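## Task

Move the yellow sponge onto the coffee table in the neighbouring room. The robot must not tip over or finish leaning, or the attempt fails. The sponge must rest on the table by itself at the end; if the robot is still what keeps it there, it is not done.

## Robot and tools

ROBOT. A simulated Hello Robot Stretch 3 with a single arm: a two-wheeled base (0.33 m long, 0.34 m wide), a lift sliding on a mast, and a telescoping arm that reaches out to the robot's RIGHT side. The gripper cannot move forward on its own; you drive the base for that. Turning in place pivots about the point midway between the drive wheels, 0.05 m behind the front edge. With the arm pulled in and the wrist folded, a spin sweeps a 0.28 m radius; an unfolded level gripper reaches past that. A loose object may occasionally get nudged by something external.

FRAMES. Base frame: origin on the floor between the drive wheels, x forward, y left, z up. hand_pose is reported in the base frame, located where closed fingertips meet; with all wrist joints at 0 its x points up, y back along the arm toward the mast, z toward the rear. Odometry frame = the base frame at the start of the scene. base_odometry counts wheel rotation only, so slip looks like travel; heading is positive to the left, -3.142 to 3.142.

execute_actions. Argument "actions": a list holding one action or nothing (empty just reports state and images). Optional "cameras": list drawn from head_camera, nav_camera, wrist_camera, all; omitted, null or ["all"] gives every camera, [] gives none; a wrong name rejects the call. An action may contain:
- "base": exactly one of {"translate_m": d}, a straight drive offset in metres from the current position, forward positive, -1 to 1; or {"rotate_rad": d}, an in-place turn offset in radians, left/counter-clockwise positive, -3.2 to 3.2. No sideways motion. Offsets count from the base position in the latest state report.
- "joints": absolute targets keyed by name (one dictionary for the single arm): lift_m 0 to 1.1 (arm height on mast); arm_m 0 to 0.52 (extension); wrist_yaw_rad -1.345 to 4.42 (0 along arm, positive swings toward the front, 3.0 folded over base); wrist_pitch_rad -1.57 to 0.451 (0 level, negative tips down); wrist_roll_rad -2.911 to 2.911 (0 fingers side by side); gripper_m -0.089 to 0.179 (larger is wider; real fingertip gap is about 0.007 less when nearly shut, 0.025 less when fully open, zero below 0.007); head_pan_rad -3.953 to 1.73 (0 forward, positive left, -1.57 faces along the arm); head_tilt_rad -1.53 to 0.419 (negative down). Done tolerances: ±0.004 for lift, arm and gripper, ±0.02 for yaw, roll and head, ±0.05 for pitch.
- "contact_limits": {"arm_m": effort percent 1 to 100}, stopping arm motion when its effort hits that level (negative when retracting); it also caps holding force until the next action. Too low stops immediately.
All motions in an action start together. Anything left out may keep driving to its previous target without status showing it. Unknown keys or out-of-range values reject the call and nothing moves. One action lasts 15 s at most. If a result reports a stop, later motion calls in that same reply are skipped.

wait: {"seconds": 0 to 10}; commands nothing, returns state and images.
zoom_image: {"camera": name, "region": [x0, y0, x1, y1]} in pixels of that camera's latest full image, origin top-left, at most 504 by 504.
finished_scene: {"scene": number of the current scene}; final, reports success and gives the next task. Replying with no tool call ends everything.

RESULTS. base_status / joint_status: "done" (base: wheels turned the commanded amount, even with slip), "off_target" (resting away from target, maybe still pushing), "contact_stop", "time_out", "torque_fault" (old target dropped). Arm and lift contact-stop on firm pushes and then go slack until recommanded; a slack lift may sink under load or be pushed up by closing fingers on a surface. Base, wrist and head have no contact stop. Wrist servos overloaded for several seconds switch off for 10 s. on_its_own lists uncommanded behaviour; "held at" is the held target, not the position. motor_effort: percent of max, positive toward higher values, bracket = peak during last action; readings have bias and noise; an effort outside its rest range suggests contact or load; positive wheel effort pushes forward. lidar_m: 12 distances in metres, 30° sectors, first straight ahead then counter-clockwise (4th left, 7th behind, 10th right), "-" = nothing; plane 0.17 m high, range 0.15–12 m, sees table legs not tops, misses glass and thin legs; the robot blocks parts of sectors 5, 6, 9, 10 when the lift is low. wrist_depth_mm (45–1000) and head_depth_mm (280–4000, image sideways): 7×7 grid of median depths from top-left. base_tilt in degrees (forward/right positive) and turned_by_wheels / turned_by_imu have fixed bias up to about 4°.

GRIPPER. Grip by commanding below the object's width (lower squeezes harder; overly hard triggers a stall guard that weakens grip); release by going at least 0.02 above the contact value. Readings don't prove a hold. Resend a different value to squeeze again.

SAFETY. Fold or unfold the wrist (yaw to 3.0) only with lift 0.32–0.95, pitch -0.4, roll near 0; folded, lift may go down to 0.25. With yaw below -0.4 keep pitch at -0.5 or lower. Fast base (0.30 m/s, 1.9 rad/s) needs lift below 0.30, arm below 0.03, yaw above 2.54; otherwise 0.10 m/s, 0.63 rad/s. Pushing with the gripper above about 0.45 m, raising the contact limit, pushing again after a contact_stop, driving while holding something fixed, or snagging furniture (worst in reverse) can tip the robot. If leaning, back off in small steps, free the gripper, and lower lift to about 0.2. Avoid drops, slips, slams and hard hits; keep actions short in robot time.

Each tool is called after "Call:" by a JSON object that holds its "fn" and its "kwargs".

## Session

Call:
{"fn": "execute_actions", "kwargs": {"actions": []}}

Scene clock: 0.00 s.
base_odometry: x=+0.000 y=+0.000 heading=+0.000 (m, m, rad; odometry frame)
turned_by_wheels: +0.000 (rad since the last result)
turned_by_imu: +0.000 (rad since the last result)
base_tilt: forward=+0.9 right=+0.9 (deg)
lidar_m: 0.68 0.66 0.68 0.93 2.50 2.67 1.66 1.47 1.03 0.75 0.72 0.75
head_depth_mm: 847 858 859 862 870 883 889 / 799 808 814 824 832 845 854 / 746 752 760 767 778 782 792 / 697 705 710 718 726 734 736 / 655 664 667 674 684 686 693 / 619 626 633 637 641 649 654 / 589 594 596 602 608 612 616
base_status: not commanded
joint_positions: lift_m=+0.307 arm_m=+0.001 wrist_yaw_rad=+3.049 wrist_pitch_rad=-0.502 wrist_roll_rad=+0.010 gripper_m=+0.037 head_pan_rad=+0.016 head_tilt_rad=+0.006
joint_status: not commanded
motor_effort: left_wheel=+1 right_wheel=+0 lift_m=+28 arm_m=+1 wrist_yaw_rad=+0 wrist_pitch_rad=+4 wrist_roll_rad=+0 gripper_m=+0 head_pan_rad=+0 head_tilt_rad=+1 (%)
hand_pose: x=-0.0016 y=+0.0664 z=+0.3014 quat_wxyz=(+0.208, +0.695, +0.143, +0.673) (m; base frame)
wrist_depth_mm: - - - - 853 662 538 / - - - - 885 698 561 / 825 815 - 781 777 711 589 / 665 657 657 650 639 638 602 / 560 555 552 558 548 541 531 / 485 - - - - 470 464 / 439 - - - 414 413 412
pictures: head_camera (sideways: a quarter turn clockwise sets it upright), nav_camera (sideways: a quarter turn counterclockwise sets it upright), wrist_camera
Images, in order (width x height): head_camera 896x504, nav_camera 672x504, wrist_camera 644x364.

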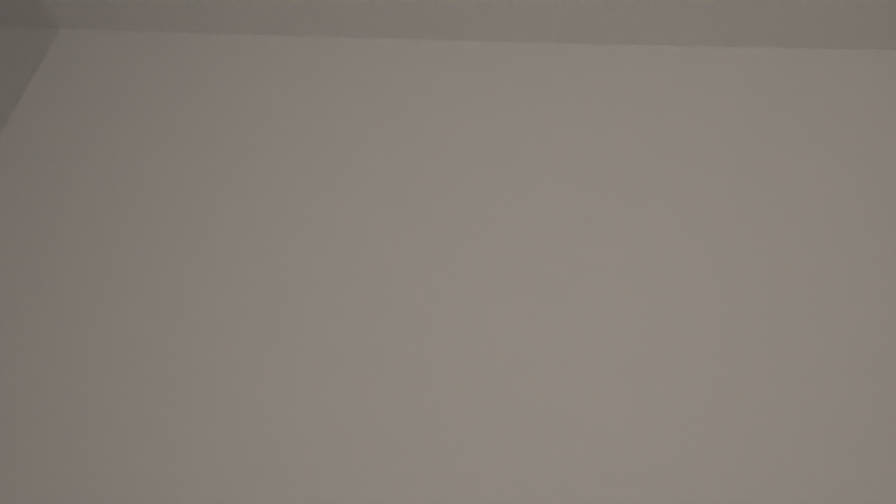

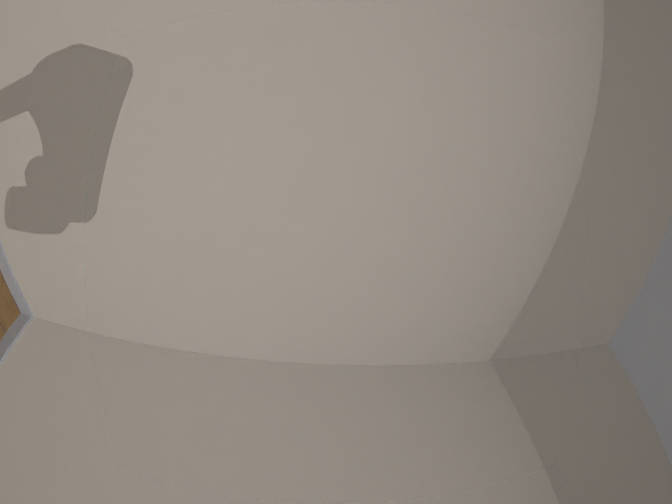

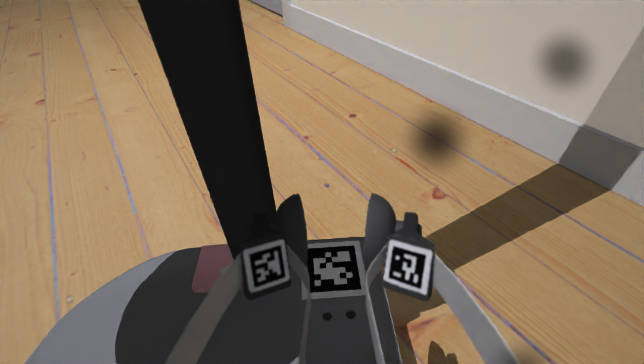

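In a corner; open space to the left/behind.

Call:
{"fn": "execute_actions", "kwargs": {"actions": [{"base":{"rotate_rad":2.3},"joints":{"head_tilt_rad":-0.5,"lift_m":0.28}}], "cameras": ["head_camera","nav_camera"]}}

Scene clock: 3.20 s.
base_odometry: x=+0.000 y=+0.000 heading=+2.300 (m, m, rad; odometry frame)
turned_by_wheels: +2.300 (rad since the last result)
turned_by_imu: +2.314 (rad since the last result)
base_tilt: forward=+0.9 right=+0.9 (deg)
lidar_m: 3.06 2.27 1.66 1.47 0.88 0.73 0.72 0.80 0.66 0.66 0.73 1.19
head_depth_mm: 2546 2760 3052 2574 1903 1544 1289 / 2550 2795 3092 2572 1914 1538 1269 / 2614 2871 3126 2570 1913 1535 1279 / 2642 2879 3119 2557 1913 1532 1281 / 2713 2945 3290 2562 1908 1528 1281 / 2700 3066 3291 2539 1909 1546 1275 / 2857 3112 3337 2536 1912 1528 1277
base_status: done
joint_positions: lift_m=+0.280 arm_m=+0.001 wrist_yaw_rad=+3.049 wrist_pitch_rad=-0.503 wrist_roll_rad=+0.010 gripper_m=+0.037 head_pan_rad=+0.016 head_tilt_rad=-0.494
joint_status: all done
motor_effort: left_wheel=-2(7) right_wheel=+2(9) lift_m=+25(26) arm_m=+0(0) wrist_yaw_rad=+0(0) wrist_pitch_rad=+4(4) wrist_roll_rad=+0(0) gripper_m=+1(1) head_pan_rad=+0(0) head_tilt_rad=-1(21) (%)
hand_pose: x=-0.0016 y=+0.0663 z=+0.2743 quat_wxyz=(+0.208, +0.695, +0.143, +0.673) (m; base frame)
wrist_depth_mm: 742 946 - - - - - / 750 924 952 941 922 892 882 / 709 752 - 728 723 711 702 / 627 617 613 609 607 589 582 / 528 538 - - 509 500 498 / 466 - - - - 437 435 / - - - - 386 383 382
pictures: head_camera (sideways: a quarter turn clockwise sets it upright), nav_camera (sideways: a quarter turn counterclockwise sets it upright)
Images, in order (width x height): head_camera 896x504, nav_camera 672x504.

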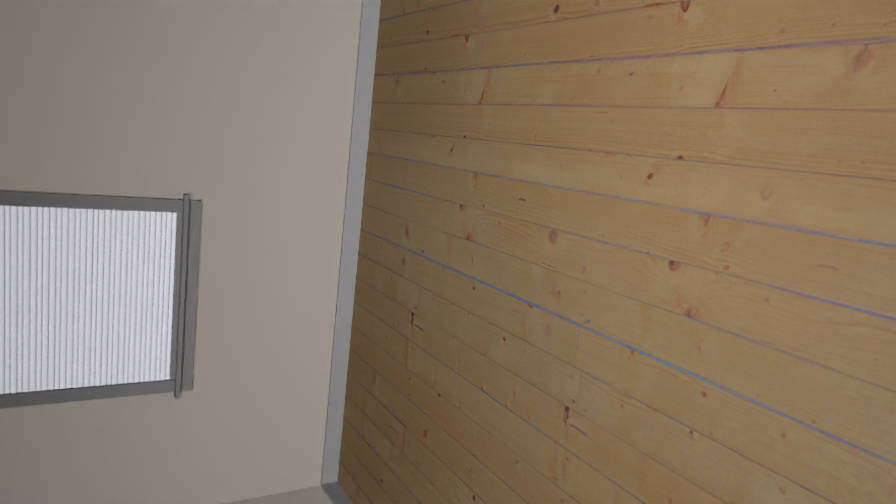

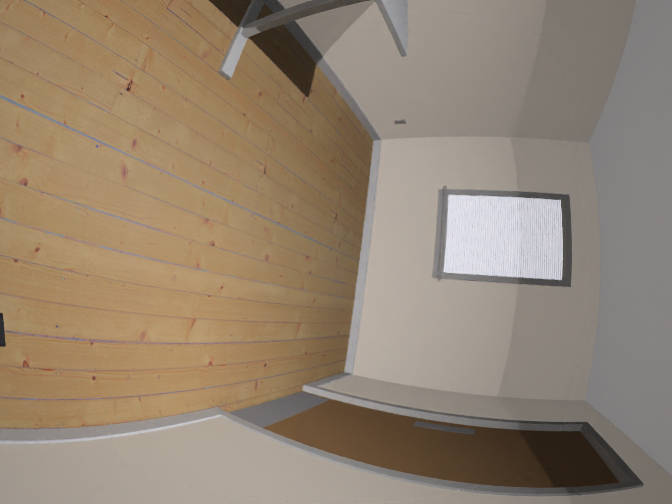

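Call:
{"fn": "execute_actions", "kwargs": {"actions": [{"joints":{"head_tilt_rad":-0.5,"head_pan_rad":1.1}}], "cameras": ["head_camera","nav_camera"]}}

Scene clock: 4.83 s.
base_odometry: x=+0.000 y=+0.000 heading=+2.300 (m, m, rad; odometry frame)
turned_by_wheels: +0.000 (rad since the last result)
turned_by_imu: +0.000 (rad since the last result)
base_tilt: forward=+1.0 right=+0.9 (deg)
lidar_m: 3.04 2.26 1.66 1.47 0.88 0.73 0.72 0.80 0.66 0.66 0.73 1.18
head_depth_mm: 1814 1943 2249 2447 1917 1523 1282 / 1755 1832 1681 2219 1917 1536 1291 / 1700 1794 2071 2260 1915 1541 1281 / 1657 1729 1999 2233 1908 1533 1281 / 1601 1715 1953 2161 1918 1533 1277 / 1565 1664 1262 2094 1917 1531 1277 / 1523 1626 1257 2008 1898 1525 1280
base_status: not commanded
joint_positions: lift_m=+0.280 arm_m=+0.001 wrist_yaw_rad=+3.049 wrist_pitch_rad=-0.503 wrist_roll_rad=+0.010 gripper_m=+0.037 head_pan_rad=+1.093 head_tilt_rad=-0.494
joint_status: all done
motor_effort: left_wheel=-2(2) right_wheel=+2(2) lift_m=+25(25) arm_m=+1(2) wrist_yaw_rad=+0(0) wrist_pitch_rad=+4(4) wrist_roll_rad=+0(0) gripper_m=+0(0) head_pan_rad=+3(38) head_tilt_rad=-1(0) (%)
hand_pose: x=-0.0016 y=+0.0663 z=+0.2743 quat_wxyz=(+0.208, +0.695, +0.143, +0.673) (m; base frame)
wrist_depth_mm: 741 954 - - - - - / 728 899 948 935 929 918 900 / 727 752 - 733 717 712 711 / 621 616 606 607 597 589 586 / 520 533 - - 513 497 491 / 464 - - - - 436 431 / - - - - 390 388 383
pictures: head_camera (sideways: a quarter turn clockwise sets it upright), nav_camera (sideways: a quarter turn counterclockwise sets it upright)
Images, in order (width x height): head_camera 896x504, nav_camera 672x504.

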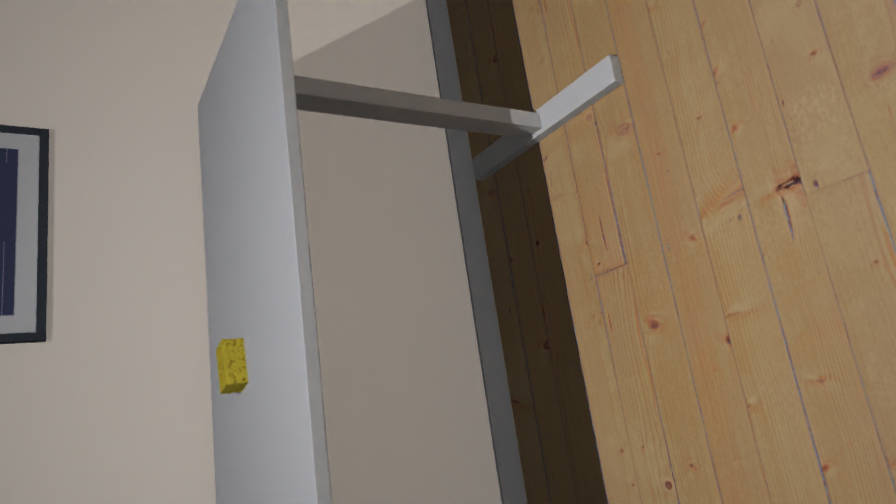

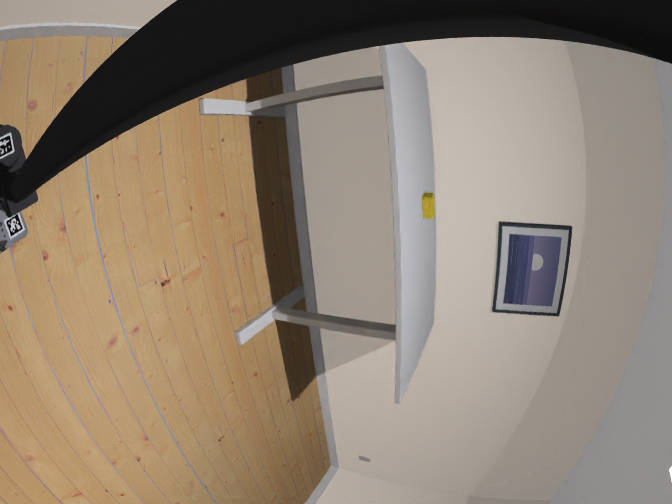

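Call:
{"fn": "execute_actions", "kwargs": {"actions": [{"base":{"rotate_rad":1.44}}], "cameras": []}}

Call:
{"fn": "execute_actions", "kwargs": {"actions": [{"base":{"translate_m":0.6}}], "cameras": []}}

Call:
{"fn": "execute_actions", "kwargs": {"actions": [{"base":{"rotate_rad":1.22},"joints":{"head_pan_rad":-1.57,"head_tilt_rad":-0.4,"lift_m":0.9,"wrist_pitch_rad":-0.4}}], "cameras": []}}

Call:
{"fn": "execute_actions", "kwargs": {"actions": [{"joints":{"wrist_yaw_rad":0,"gripper_m":0.15}}], "cameras": []}}

Call:
{"fn": "execute_actions", "kwargs": {"actions": [{"joints":{"lift_m":1.1}}]}}

Scene clock: 8.77 s.
base_odometry: x=+0.000 y=+0.000 heading=-2.543 (m, m, rad; odometry frame)
turned_by_wheels: +1.440 (rad since the last result)
turned_by_imu: +1.448 (rad since the last result)
base_tilt: forward=+0.9 right=+0.9 (deg)
lidar_m: 1.47 0.97 0.74 0.72 0.77 0.67 0.66 0.70 0.99 3.05 2.52 1.66
head_depth_mm: 744 824 929 1066 1260 1449 1291 / 708 785 879 996 1153 1360 1282 / 675 745 830 930 1069 1252 1292 / 648 709 785 879 997 1147 1249 / 620 677 744 830 937 1070 1221 / 596 648 711 786 881 1005 1155 / 574 620 679 747 832 940 1075
base_status: done
joint_positions: lift_m=+0.280 arm_m=+0.001 wrist_yaw_rad=+3.049 wrist_pitch_rad=-0.503 wrist_roll_rad=+0.010 gripper_m=+0.037 head_pan_rad=+1.093 head_tilt_rad=-0.494
joint_status: not commanded
motor_effort: left_wheel=-2(9) right_wheel=+2(8) lift_m=+24(25) arm_m=+1(1) wrist_yaw_rad=+0(0) wrist_pitch_rad=+4(4) wrist_roll_rad=+0(0) gripper_m=+1(0) head_pan_rad=+3(3) head_tilt_rad=-2(2) (%)
hand_pose: x=-0.0016 y=+0.0662 z=+0.2743 quat_wxyz=(+0.208, +0.695, +0.143, +0.673) (m; base frame)
wrist_depth_mm: 711 724 741 729 730 724 735 / 778 789 809 785 807 788 813 / 725 746 - 740 715 711 695 / 627 607 613 606 591 592 580 / 522 532 - - 512 501 493 / 466 - - - - 437 431 / - - - - 389 387 380
pictures: none
No camera images: the call's "cameras" was empty. Leave "cameras" out to get every camera's image.

Scene clock: 12.40 s.
base_odometry: x=-0.496 y=-0.338 heading=-2.544 (m, m, rad; odometry frame)
turned_by_wheels: +0.000 (rad since the last result)
turned_by_imu: +0.000 (rad since the last result)
base_tilt: forward=+0.9 right=+0.8 (deg)
lidar_m: 1.27 0.89 0.71 0.69 0.73 1.04 1.26 1.33 1.95 3.09 1.21 1.30
head_depth_mm: 706 787 885 995 1185 1416 1288 / 675 741 833 946 1089 1301 1291 / 642 708 785 883 1013 1189 1284 / 615 672 744 835 946 1097 1226 / 589 642 707 788 887 1018 1184 / 566 615 676 747 836 950 1096 / 545 591 644 708 788 891 1021
base_status: done
joint_positions: lift_m=+0.280 arm_m=+0.001 wrist_yaw_rad=+3.049 wrist_pitch_rad=-0.503 wrist_roll_rad=+0.010 gripper_m=+0.037 head_pan_rad=+1.093 head_tilt_rad=-0.494
joint_status: not commanded
motor_effort: left_wheel=-2(6) right_wheel=+2(8) lift_m=+25(25) arm_m=+1(2) wrist_yaw_rad=+1(0) wrist_pitch_rad=+4(4) wrist_roll_rad=+0(0) gripper_m=+0(0) head_pan_rad=+3(3) head_tilt_rad=-1(2) (%)
hand_pose: x=-0.0016 y=+0.0662 z=+0.2743 quat_wxyz=(+0.208, +0.695, +0.143, +0.673) (m; base frame)
wrist_depth_mm: 692 699 688 697 701 693 700 / 765 761 751 765 767 756 744 / 763 760 - 751 720 712 694 / 618 609 611 610 599 590 584 / 518 537 - - 512 501 493 / 465 - - - - 438 430 / - - - - 387 388 387
pictures: none
No camera images: the call's "cameras" was empty. Leave "cameras" out to get every camera's image.

Scene clock: 18.87 s.
base_odometry: x=-0.496 y=-0.338 heading=-1.324 (m, m, rad; odometry frame)
turned_by_wheels: +1.220 (rad since the last result)
turned_by_imu: +1.230 (rad since the last result)
base_tilt: forward=+0.9 right=+0.9 (deg)
lidar_m: 0.69 0.69 0.78 1.26 1.26 1.43 2.48 2.72 1.21 1.27 0.88 0.81
head_depth_mm: 1201 1325 1370 812 1801 1615 1439 / 1159 1279 1348 809 656 1672 1416 / 1121 1231 1301 807 655 1665 1379 / 1109 1198 1262 807 623 1655 1362 / 1085 1163 1226 802 596 1621 1383 / 1059 1138 1193 797 570 1575 1347 / 1014 1098 1154 795 572 1555 1351
base_status: done
joint_positions: lift_m=+0.900 arm_m=+0.001 wrist_yaw_rad=+3.049 wrist_pitch_rad=-0.422 wrist_roll_rad=+0.010 gripper_m=+0.037 head_pan_rad=-1.563 head_tilt_rad=-0.408
joint_status: all done
motor_effort: left_wheel=-2(8) right_wheel=+2(7) lift_m=+32(32) arm_m=+1(0) wrist_yaw_rad=+0(0) wrist_pitch_rad=+7(8) wrist_roll_rad=+0(0) gripper_m=+1(0) head_pan_rad=-2(37) head_tilt_rad=+3(10) (%)
hand_pose: x=-0.0006 y=+0.0771 z=+0.9116 quat_wxyz=(+0.181, +0.700, +0.116, +0.681) (m; base frame)
wrist_depth_mm: - - - - - 799 612 / - - - - - 832 642 / - - - - - 870 658 / - - - - - 930 681 / - - - - - 948 710 / - - - - - - 736 / - - - - - - 765
pictures: none
No camera images: the call's "cameras" was empty. Leave "cameras" out to get every camera's image.

Scene clock: 21.40 s.
base_odometry: x=-0.496 y=-0.338 heading=-1.324 (m, m, rad; odometry frame)
turned_by_wheels: +0.000 (rad since the last result)
turned_by_imu: +0.000 (rad since the last result)
base_tilt: forward=+0.9 right=+0.8 (deg)
lidar_m: 0.69 0.69 0.78 1.26 1.26 1.43 2.47 2.71 1.21 1.27 0.88 0.81
head_depth_mm: 1197 1318 1369 812 1799 1615 1454 / 1160 1284 1345 808 655 1682 1386 / 1127 1240 1300 805 656 1700 - / 1105 1200 1258 804 624 1675 - / 1081 1171 1219 801 596 1624 1354 / 1048 1134 1188 799 573 1583 1346 / 1023 1095 1159 798 570 1542 1349
base_status: not commanded
joint_positions: lift_m=+0.900 arm_m=+0.001 wrist_yaw_rad=+0.002 wrist_pitch_rad=-0.422 wrist_roll_rad=+0.010 gripper_m=+0.150 head_pan_rad=-1.563 head_tilt_rad=-0.408
joint_status: all done
motor_effort: left_wheel=-2(2) right_wheel=+2(2) lift_m=+32(32) arm_m=+1(2) wrist_yaw_rad=-3(3) wrist_pitch_rad=+8(7) wrist_roll_rad=+0(0) gripper_m=+0(84) head_pan_rad=-2(2) head_tilt_rad=+3(3) (%)
hand_pose: x=-0.0211 y=-0.3697 z=+0.9116 quat_wxyz=(+0.688, +0.148, -0.694, -0.149) (m; base frame)
wrist_depth_mm: 376 365 355 344 334 325 319 / 232 233 243 257 281 - - / 617 - - - - - - / 663 - - - - - - / 735 - - - - - - / - - - - - - - / - - - - - - -
pictures: none
No camera images: the call's "cameras" was empty. Leave "cameras" out to get every camera's image.

Scene clock: 24.07 s.
base_odometry: x=-0.496 y=-0.338 heading=-1.324 (m, m, rad; odometry frame)
turned_by_wheels: +0.000 (rad since the last result)
turned_by_imu: +0.000 (rad since the last result)
base_tilt: forward=+0.9 right=+1.0 (deg)
lidar_m: 0.69 0.69 0.78 1.26 1.26 1.43 2.47 2.72 1.21 1.27 0.89 0.81
head_depth_mm: 1186 - - - - - - / 1152 - - - - - - / 1110 - - - - - - / 1106 1199 - 760 - 1659 1361 / 1078 1159 1232 806 573 1624 1341 / 1048 1134 1192 801 570 1576 1360 / 1022 1094 1153 800 569 1532 1354
base_status: not commanded
joint_positions: lift_m=+1.100 arm_m=+0.001 wrist_yaw_rad=+0.002 wrist_pitch_rad=-0.422 wrist_roll_rad=+0.010 gripper_m=+0.150 head_pan_rad=-1.563 head_tilt_rad=-0.408
joint_status: all done
motor_effort: left_wheel=-2(2) right_wheel=+2(2) lift_m=+31(33) arm_m=+1(1) wrist_yaw_rad=-2(3) wrist_pitch_rad=+7(8) wrist_roll_rad=+0(0) gripper_m=+1(1) head_pan_rad=-2(3) head_tilt_rad=+4(3) (%)
hand_pose: x=-0.0211 y=-0.3697 z=+1.1117 quat_wxyz=(+0.688, +0.148, -0.694, -0.149) (m; base frame)
wrist_depth_mm: 831 881 947 992 - - - / 833 824 819 741 776 763 762 / 604 598 587 582 574 562 553 / 472 469 460 459 453 455 486 / 388 399 385 389 - - - / 328 - - - - - - / - - - - - - -
pictures: head_camera (sideways: a quarter turn clockwise sets it upright), nav_camera (sideways: a quarter turn counterclockwise sets it upright), wrist_camera
Images, in order (width x height): head_camera 896x504, nav_camera 672x504, wrist_camera 644x364.

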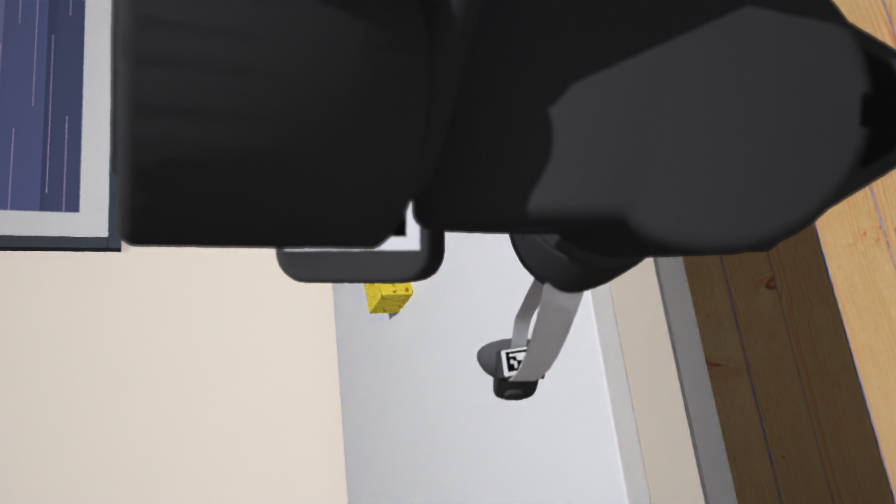

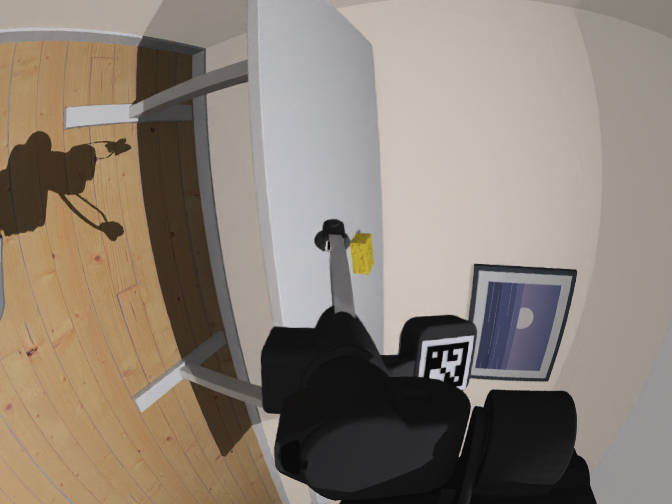

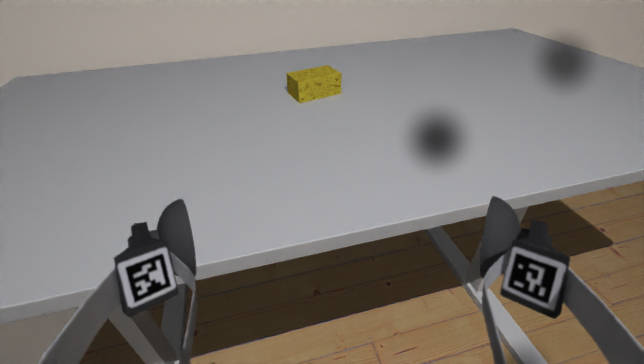

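Call:
{"fn": "execute_actions", "kwargs": {"actions": [{"joints":{"arm_m":0.3,"gripper_m":0.179}}], "cameras": ["wrist_camera","nav_camera"]}}

Scene clock: 29.13 s.
base_odometry: x=-0.496 y=-0.338 heading=-1.324 (m, m, rad; odometry frame)
turned_by_wheels: +0.000 (rad since the last result)
turned_by_imu: +0.001 (rad since the last result)
base_tilt: forward=+0.9 right=+0.9 (deg)
lidar_m: 0.69 0.69 0.78 1.26 1.26 1.43 2.48 2.71 1.21 1.27 0.88 0.81
head_depth_mm: 1182 1366 1367 813 1822 1622 1358 / 1142 - 1188 809 658 1663 1354 / 1106 - - 806 652 1673 1353 / 1111 1183 1244 803 622 1664 1359 / 1082 1165 1228 803 597 1609 1346 / 1045 1132 1192 800 571 1568 1365 / 1023 1090 1163 798 572 1540 1351
base_status: not commanded
joint_positions: lift_m=+1.100 arm_m=+0.300 wrist_yaw_rad=+0.001 wrist_pitch_rad=-0.422 wrist_roll_rad=+0.010 gripper_m=+0.179 head_pan_rad=-1.563 head_tilt_rad=-0.408
joint_status: all done
motor_effort: left_wheel=-2(1) right_wheel=+3(2) lift_m=+32(32) arm_m=+3(3) wrist_yaw_rad=-1(2) wrist_pitch_rad=+7(8) wrist_roll_rad=+0(0) gripper_m=+0(84) head_pan_rad=-2(2) head_tilt_rad=+3(2) (%)
hand_pose: x=-0.0214 y=-0.6686 z=+1.1117 quat_wxyz=(+0.688, +0.148, -0.694, -0.149) (m; base frame)
wrist_depth_mm: 592 639 670 718 773 842 935 / 644 691 729 750 774 768 745 / 604 590 585 578 568 559 553 / 471 462 461 435 449 447 439 / 389 396 378 377 375 373 378 / 336 322 323 321 318 317 - / 281 284 280 280 278 276 270
pictures: nav_camera (sideways: a quarter turn counterclockwise sets it upright), wrist_camera
Images, in order (width x height): nav_camera 672x504, wrist_camera 644x364.

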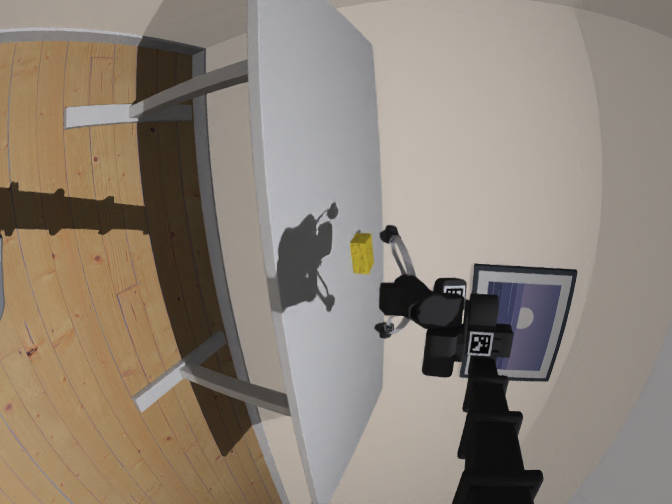

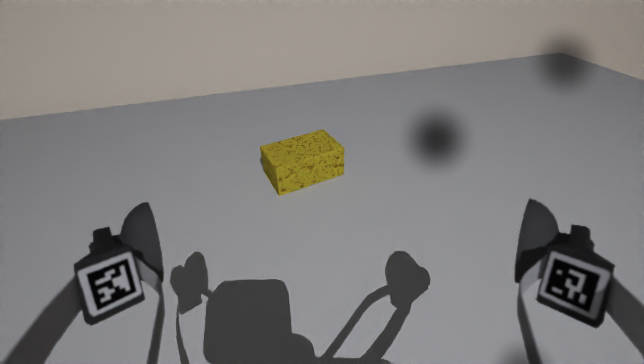

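Call:
{"fn": "execute_actions", "kwargs": {"actions": [{"base":{"translate_m":0.035},"joints":{"arm_m":0.44,"lift_m":0.99}}], "cameras": ["wrist_camera"]}}

Scene clock: 32.30 s.
base_odometry: x=-0.487 y=-0.372 heading=-1.324 (m, m, rad; odometry frame)
turned_by_wheels: +0.000 (rad since the last result)
turned_by_imu: +0.000 (rad since the last result)
base_tilt: forward=+0.9 right=+0.9 (deg)
lidar_m: 0.66 0.65 0.74 1.24 1.27 1.44 2.49 2.70 1.23 1.26 0.86 0.77
head_depth_mm: 1185 1307 1392 - 1797 1671 1354 / 1146 1266 - 765 658 1662 1369 / 1109 1217 - 763 626 1666 1353 / 1093 1186 1241 758 624 1647 1352 / 1067 1155 1234 803 597 1609 1349 / 1038 1122 1183 800 571 1556 1351 / 1013 1089 1148 800 568 1528 1350
base_status: done
joint_positions: lift_m=+0.990 arm_m=+0.440 wrist_yaw_rad=+0.001 wrist_pitch_rad=-0.422 wrist_roll_rad=+0.010 gripper_m=+0.179 head_pan_rad=-1.563 head_tilt_rad=-0.408
joint_status: all done
motor_effort: left_wheel=-2(3) right_wheel=+2(6) lift_m=+25(25) arm_m=+3(5) wrist_yaw_rad=-1(1) wrist_pitch_rad=+7(7) wrist_roll_rad=+0(0) gripper_m=+0(0) head_pan_rad=-2(2) head_tilt_rad=+3(2) (%)
hand_pose: x=-0.0214 y=-0.8087 z=+1.0020 quat_wxyz=(+0.688, +0.148, -0.694, -0.149) (m; base frame)
wrist_depth_mm: 477 510 543 586 612 645 667 / 495 491 480 473 459 460 445 / 358 356 351 254 324 337 332 / 283 280 275 252 271 267 266 / 234 237 229 226 224 223 228 / 203 193 194 194 192 189 - / 167 170 169 168 167 166 163
pictures: wrist_camera
Images, in order (width x height): wrist_camera 644x364.

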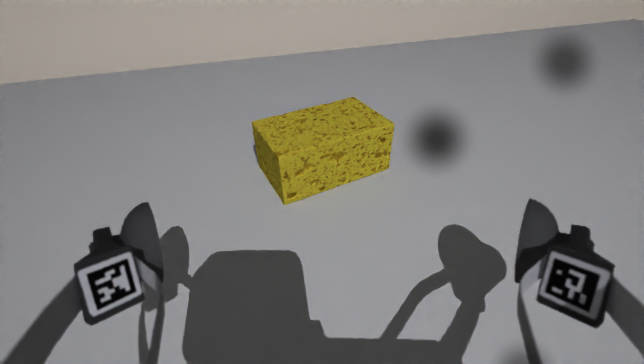

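Call:
{"fn": "execute_actions", "kwargs": {"actions": [{"joints":{"arm_m":0.52,"lift_m":0.972,"wrist_pitch_rad":-0.38}}], "cameras": ["wrist_camera"]}}

Scene clock: 35.80 s.
base_odometry: x=-0.487 y=-0.372 heading=-1.324 (m, m, rad; odometry frame)
turned_by_wheels: +0.000 (rad since the last result)
turned_by_imu: +0.001 (rad since the last result)
base_tilt: forward=+1.0 right=+0.9 (deg)
lidar_m: 0.66 0.66 0.74 1.25 1.27 1.44 2.50 2.69 1.23 1.27 0.86 0.77
head_depth_mm: 1186 1311 1383 - 1833 1654 1365 / 1147 1272 1348 764 657 1655 1368 / 1109 1228 - 804 623 1641 1355 / 1094 1183 1242 760 623 1647 1348 / 1070 1151 1214 801 598 1601 1344 / 1036 1120 1181 799 570 1567 1349 / 1018 1095 1147 798 568 1523 1351
base_status: not commanded
joint_positions: lift_m=+0.972 arm_m=+0.520 wrist_yaw_rad=+0.001 wrist_pitch_rad=-0.403 wrist_roll_rad=+0.010 gripper_m=+0.179 head_pan_rad=-1.563 head_tilt_rad=-0.408
joint_status: all done
motor_effort: left_wheel=-2(2) right_wheel=+2(2) lift_m=+25(26) arm_m=+4(4) wrist_yaw_rad=+0(1) wrist_pitch_rad=+8(8) wrist_roll_rad=+0(0) gripper_m=+0(1) head_pan_rad=-2(2) head_tilt_rad=+3(3) (%)
hand_pose: x=-0.0214 y=-0.8910 z=+0.9882 quat_wxyz=(+0.690, +0.141, -0.696, -0.142) (m; base frame)
wrist_depth_mm: 416 443 472 504 541 576 608 / 440 462 458 447 431 430 422 / 337 333 329 226 317 313 311 / 261 259 214 185 230 248 245 / 213 218 203 193 206 205 209 / 185 176 178 176 175 174 - / 152 155 154 153 152 151 148
pictures: wrist_camera
Images, in order (width x height): wrist_camera 644x364.

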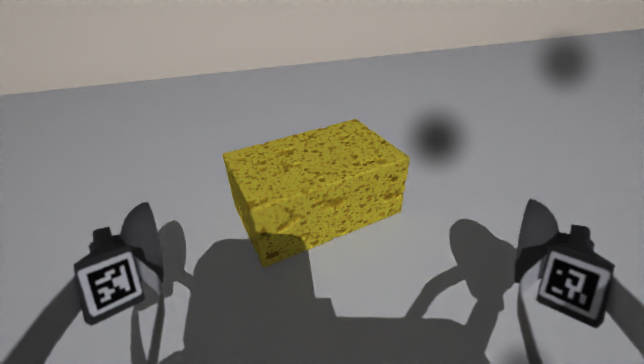

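Call:
{"fn": "execute_actions", "kwargs": {"actions": [{"base":{"rotate_rad":-0.5},"joints":{"arm_m":0.3,"lift_m":1.02}}], "cameras": []}}

Call:
{"fn": "execute_actions", "kwargs": {"actions": [{"base":{"translate_m":0.17}}], "cameras": []}}

Call:
{"fn": "execute_actions", "kwargs": {"actions": [{"base":{"rotate_rad":0.5}}], "cameras": []}}

Call:
{"fn": "execute_actions", "kwargs": {"actions": [{"base":{"translate_m":-0.15},"joints":{"arm_m":0.42,"lift_m":0.985}}], "cameras": ["wrist_camera"]}}

Scene clock: 39.53 s.
base_odometry: x=-0.487 y=-0.372 heading=-1.824 (m, m, rad; odometry frame)
turned_by_wheels: -0.500 (rad since the last result)
turned_by_imu: -0.504 (rad since the last result)
base_tilt: forward=+0.8 right=+0.9 (deg)
lidar_m: 0.76 0.66 0.66 0.76 1.27 1.27 1.47 2.57 2.59 1.23 1.26 0.86
head_depth_mm: 2147 2382 - 2755 2102 1661 1363 / 1882 2104 - 2606 2125 1662 1360 / 1684 1816 - 2302 2110 1646 1354 / 1514 1641 1427 761 1561 1595 1360 / 1378 1505 1337 779 1880 1650 1346 / 1252 1354 1340 798 652 1662 1343 / 1163 1249 1270 793 594 1592 1347
base_status: done
joint_positions: lift_m=+1.020 arm_m=+0.300 wrist_yaw_rad=+0.000 wrist_pitch_rad=-0.402 wrist_roll_rad=+0.010 gripper_m=+0.179 head_pan_rad=-1.563 head_tilt_rad=-0.408
joint_status: all done
motor_effort: left_wheel=+3(8) right_wheel=-1(7) lift_m=+32(31) arm_m=-1(0) wrist_yaw_rad=+0(1) wrist_pitch_rad=+8(8) wrist_roll_rad=+0(0) gripper_m=+1(1) head_pan_rad=-2(2) head_tilt_rad=+3(3) (%)
hand_pose: x=-0.0216 y=-0.6716 z=+1.0361 quat_wxyz=(+0.690, +0.141, -0.696, -0.142) (m; base frame)
wrist_depth_mm: 650 781 865 - - - - / 635 621 606 597 585 576 - / 452 440 437 432 427 441 - / 346 343 338 334 334 - - / 283 289 278 276 300 - - / 247 234 236 241 - - - / 201 206 205 - - - -
pictures: none
No camera images: the call's "cameras" was empty. Leave "cameras" out to get every camera's image.

Scene clock: 42.17 s.
base_odometry: x=-0.530 y=-0.536 heading=-1.824 (m, m, rad; odometry frame)
turned_by_wheels: +0.000 (rad since the last result)
turned_by_imu: +0.000 (rad since the last result)
base_tilt: forward=+0.9 right=+0.9 (deg)
lidar_m: 0.62 0.54 0.53 0.62 1.06 1.39 1.61 2.80 2.33 1.25 1.14 0.71
head_depth_mm: 1930 2155 - 2562 2138 1657 1353 / 1717 1880 - 764 2048 1663 1351 / 1521 1641 - 724 1479 1612 1353 / 1369 1481 1415 719 624 1658 1362 / 1216 1334 1345 779 570 1609 1357 / 1124 1218 1247 799 571 1495 1354 / 1043 1123 1163 794 570 459 1346
base_status: done
joint_positions: lift_m=+1.020 arm_m=+0.300 wrist_yaw_rad=+0.000 wrist_pitch_rad=-0.402 wrist_roll_rad=+0.010 gripper_m=+0.179 head_pan_rad=-1.563 head_tilt_rad=-0.408
joint_status: not commanded
motor_effort: left_wheel=+3(7) right_wheel=-2(2) lift_m=+31(32) arm_m=-1(1) wrist_yaw_rad=+0(0) wrist_pitch_rad=+7(8) wrist_roll_rad=+0(0) gripper_m=-1(1) head_pan_rad=-2(2) head_tilt_rad=+4(2) (%)
hand_pose: x=-0.0216 y=-0.6716 z=+1.0361 quat_wxyz=(+0.690, +0.141, -0.696, -0.142) (m; base frame)
wrist_depth_mm: 559 653 792 907 - - - / 581 627 609 598 585 577 575 / 347 442 437 431 423 417 414 / 316 341 338 336 331 331 336 / 284 289 278 277 272 271 - / 247 234 235 235 232 229 - / 202 205 204 203 201 200 -
pictures: none
No camera images: the call's "cameras" was empty. Leave "cameras" out to get every camera's image.

Scene clock: 43.93 s.
base_odometry: x=-0.530 y=-0.536 heading=-1.324 (m, m, rad; odometry frame)
turned_by_wheels: +0.500 (rad since the last result)
turned_by_imu: +0.505 (rad since the last result)
base_tilt: forward=+0.9 right=+1.0 (deg)
lidar_m: 0.54 0.53 0.61 1.02 1.39 1.58 2.72 2.44 1.25 1.14 0.71 0.63
head_depth_mm: 1065 1183 - 768 576 1557 1353 / 1032 1140 - 764 575 1523 1363 / 1017 1102 - 722 573 493 1352 / 988 1071 1124 722 574 475 1352 / 965 1035 1111 781 573 459 1351 / 937 1012 1077 799 570 444 1351 / 911 978 1051 796 571 444 1281
base_status: done
joint_positions: lift_m=+1.020 arm_m=+0.300 wrist_yaw_rad=+0.000 wrist_pitch_rad=-0.402 wrist_roll_rad=+0.010 gripper_m=+0.179 head_pan_rad=-1.563 head_tilt_rad=-0.408
joint_status: not commanded
motor_effort: left_wheel=-1(6) right_wheel=+2(7) lift_m=+32(32) arm_m=-1(1) wrist_yaw_rad=+0(0) wrist_pitch_rad=+7(8) wrist_roll_rad=+0(0) gripper_m=+1(0) head_pan_rad=-2(3) head_tilt_rad=+3(2) (%)
hand_pose: x=-0.0216 y=-0.6716 z=+1.0361 quat_wxyz=(+0.690, +0.141, -0.696, -0.142) (m; base frame)
wrist_depth_mm: 496 516 552 590 641 703 741 / 524 553 585 596 583 566 568 / 450 444 433 432 382 363 414 / 349 342 339 335 320 329 326 / 284 291 279 275 273 272 278 / 246 234 235 234 231 230 - / 201 207 203 202 201 200 197
pictures: none
No camera images: the call's "cameras" was empty. Leave "cameras" out to get every camera's image.

Scene clock: 46.37 s.
base_odometry: x=-0.567 y=-0.391 heading=-1.324 (m, m, rad; odometry frame)
turned_by_wheels: +0.000 (rad since the last result)
turned_by_imu: +0.001 (rad since the last result)
base_tilt: forward=+0.9 right=+0.9 (deg)
lidar_m: 0.68 0.68 0.77 1.29 1.35 1.53 2.64 2.53 1.16 1.18 0.80 0.80
head_depth_mm: 1110 1226 1311 - 579 1619 1370 / 1068 1187 1248 768 574 1608 1364 / 1041 1149 - 764 574 1551 1354 / 1029 1113 1170 761 573 1542 1352 / 997 1075 1144 800 572 1508 1356 / 973 1049 1123 800 570 491 1355 / 948 1019 1087 797 569 473 1344
base_status: done
joint_positions: lift_m=+0.985 arm_m=+0.420 wrist_yaw_rad=+0.000 wrist_pitch_rad=-0.402 wrist_roll_rad=+0.010 gripper_m=+0.179 head_pan_rad=-1.563 head_tilt_rad=-0.408
joint_status: all done
motor_effort: left_wheel=-2(6) right_wheel=+2(3) lift_m=+25(26) arm_m=+4(2) wrist_yaw_rad=+0(0) wrist_pitch_rad=+7(8) wrist_roll_rad=+0(0) gripper_m=+2(1) head_pan_rad=-2(2) head_tilt_rad=+3(3) (%)
hand_pose: x=-0.0216 y=-0.7911 z=+1.0014 quat_wxyz=(+0.690, +0.141, -0.696, -0.142) (m; base frame)
wrist_depth_mm: 434 456 494 520 561 608 652 / 463 483 501 491 481 469 466 / 369 360 358 352 348 342 338 / 286 284 258 208 262 271 268 / 233 240 221 213 225 223 228 / 202 192 194 192 191 189 - / 166 169 168 167 165 165 161
pictures: wrist_camera
Images, in order (width x height): wrist_camera 644x364.

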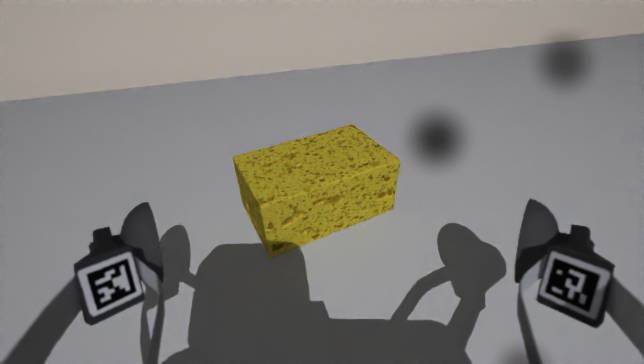

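Call:
{"fn": "execute_actions", "kwargs": {"actions": [{"joints":{"arm_m":0.495,"lift_m":0.962}}], "cameras": ["wrist_camera"]}}

Call:
{"fn": "execute_actions", "kwargs": {"actions": [{"joints":{"gripper_m":0.02}}], "cameras": ["wrist_camera"]}}

Call:
{"fn": "execute_actions", "kwargs": {"actions": [{"joints":{"lift_m":1.05}}], "cameras": ["wrist_camera"]}}

Scene clock: 48.60 s.
base_odometry: x=-0.567 y=-0.391 heading=-1.324 (m, m, rad; odometry frame)
turned_by_wheels: +0.000 (rad since the last result)
turned_by_imu: +0.000 (rad since the last result)
base_tilt: forward=+1.0 right=+0.9 (deg)
lidar_m: 0.68 0.68 0.77 1.29 1.35 1.53 2.64 2.53 1.16 1.18 0.80 0.80
head_depth_mm: 1103 1229 1299 - 555 1622 1366 / 1076 1189 1269 764 576 1616 1358 / 1043 1149 - 763 576 1563 1351 / 1027 1114 1174 763 572 1559 1355 / 1002 1081 1142 802 571 1517 1349 / 975 1047 1122 796 570 489 1354 / 946 1017 1090 793 571 473 1351
base_status: not commanded
joint_positions: lift_m=+0.962 arm_m=+0.495 wrist_yaw_rad=+0.000 wrist_pitch_rad=-0.402 wrist_roll_rad=+0.010 gripper_m=+0.179 head_pan_rad=-1.563 head_tilt_rad=-0.408
joint_status: all done
motor_effort: left_wheel=-2(1) right_wheel=+2(2) lift_m=+25(24) arm_m=+3(4) wrist_yaw_rad=+1(0) wrist_pitch_rad=+8(7) wrist_roll_rad=+0(0) gripper_m=+1(1) head_pan_rad=-2(2) head_tilt_rad=+3(3) (%)
hand_pose: x=-0.0216 y=-0.8661 z=+0.9784 quat_wxyz=(+0.690, +0.141, -0.696, -0.142) (m; base frame)
wrist_depth_mm: 373 398 424 453 492 527 559 / 398 418 424 417 406 406 393 / 317 313 308 304 297 295 291 / 244 243 239 162 224 231 228 / 199 205 133 132 148 191 196 / 174 164 118 134 159 162 - / 142 145 137 142 142 142 139
pictures: wrist_camera
Images, in order (width x height): wrist_camera 644x364.

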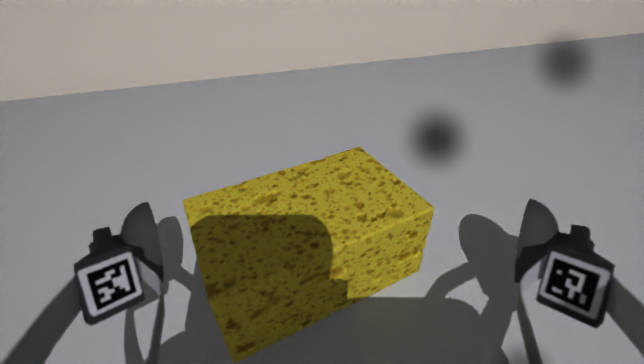

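Scene clock: 50.67 s.
base_odometry: x=-0.567 y=-0.391 heading=-1.324 (m, m, rad; odometry frame)
turned_by_wheels: +0.000 (rad since the last result)
turned_by_imu: +0.000 (rad since the last result)
base_tilt: forward=+0.9 right=+1.0 (deg)
lidar_m: 0.68 0.68 0.77 1.29 1.35 1.53 2.64 2.52 1.16 1.18 0.80 0.80
head_depth_mm: 1107 1225 1300 - 554 1614 1359 / 1068 1187 1269 765 574 1598 1359 / 1039 1151 - 761 574 1566 1354 / 1023 1111 1172 761 574 1550 1354 / 998 1080 1148 802 570 1493 1356 / 976 1046 1124 799 571 489 1340 / 942 1023 1087 798 570 474 1352
base_status: not commanded
joint_positions: lift_m=+0.962 arm_m=+0.495 wrist_yaw_rad=+0.000 wrist_pitch_rad=-0.400 wrist_roll_rad=+0.010 gripper_m=+0.022 head_pan_rad=-1.563 head_tilt_rad=-0.408
joint_status: all done
motor_effort: left_wheel=-2(2) right_wheel=+2(3) lift_m=+25(25) arm_m=+4(4) wrist_yaw_rad=+0(0) wrist_pitch_rad=+7(7) wrist_roll_rad=+0(0) gripper_m=-38(100) head_pan_rad=-2(2) head_tilt_rad=+2(4) (%)
hand_pose: x=-0.0216 y=-0.8663 z=+0.9788 quat_wxyz=(+0.690, +0.140, -0.696, -0.142) (m; base frame)
wrist_depth_mm: 373 393 421 452 490 524 561 / 401 416 429 423 412 406 400 / 318 315 311 307 301 296 293 / 245 242 242 160 159 232 230 / 201 199 130 129 136 198 190 / 169 168 116 125 155 158 162 / 146 145 140 140 142 142 141
pictures: wrist_camera
Images, in order (width x height): wrist_camera 644x364.

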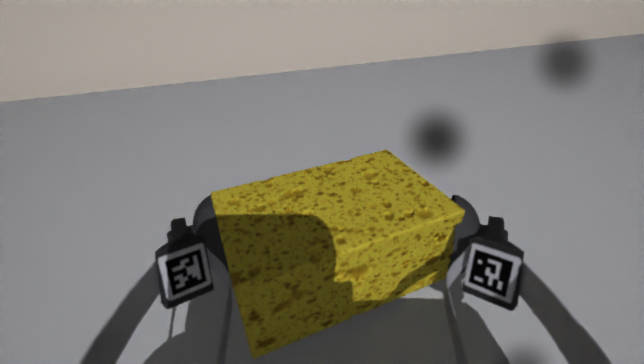

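Scene clock: 52.30 s.
base_odometry: x=-0.567 y=-0.391 heading=-1.324 (m, m, rad; odometry frame)
turned_by_wheels: +0.000 (rad since the last result)
turned_by_imu: +0.000 (rad since the last result)
base_tilt: forward=+1.0 right=+0.9 (deg)
lidar_m: 0.68 0.68 0.77 1.29 1.35 1.53 2.64 2.52 1.16 1.18 0.80 0.80
head_depth_mm: 1109 1210 1143 810 577 1626 1363 / 1079 1159 1234 806 574 1596 1365 / 1039 1122 1131 806 575 1556 1355 / 1026 1096 1131 802 573 1558 1356 / 1004 1078 1147 803 572 1508 1360 / 977 1045 1118 802 571 491 1357 / 954 1016 1087 798 569 475 1347
base_status: not commanded
joint_positions: lift_m=+1.050 arm_m=+0.495 wrist_yaw_rad=+0.000 wrist_pitch_rad=-0.400 wrist_roll_rad=+0.010 gripper_m=+0.030 head_pan_rad=-1.563 head_tilt_rad=-0.408
joint_status: all done
on_its_own: gripper_m is held at +0.028, not at your +0.020, by its stall guard, which is still easing
motor_effort: left_wheel=-2(2) right_wheel=+2(2) lift_m=+32(33) arm_m=+3(4) wrist_yaw_rad=+1(0) wrist_pitch_rad=+7(7) wrist_roll_rad=+0(0) gripper_m=-35(39) head_pan_rad=-2(2) head_tilt_rad=+3(3) (%)
hand_pose: x=-0.0216 y=-0.8663 z=+1.0665 quat_wxyz=(+0.690, +0.140, -0.696, -0.142) (m; base frame)
wrist_depth_mm: 375 395 428 454 488 529 582 / 407 431 467 496 543 581 622 / 439 462 490 495 486 482 473 / 400 395 392 160 160 380 371 / 324 325 130 128 136 323 309 / 275 274 115 125 154 257 262 / 238 236 229 222 232 230 229
pictures: wrist_camera
Images, in order (width x height): wrist_camera 644x364.

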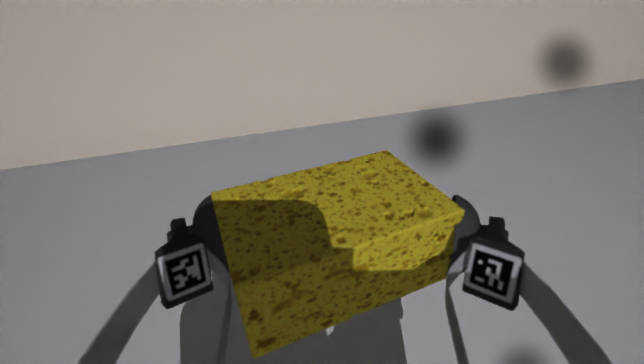

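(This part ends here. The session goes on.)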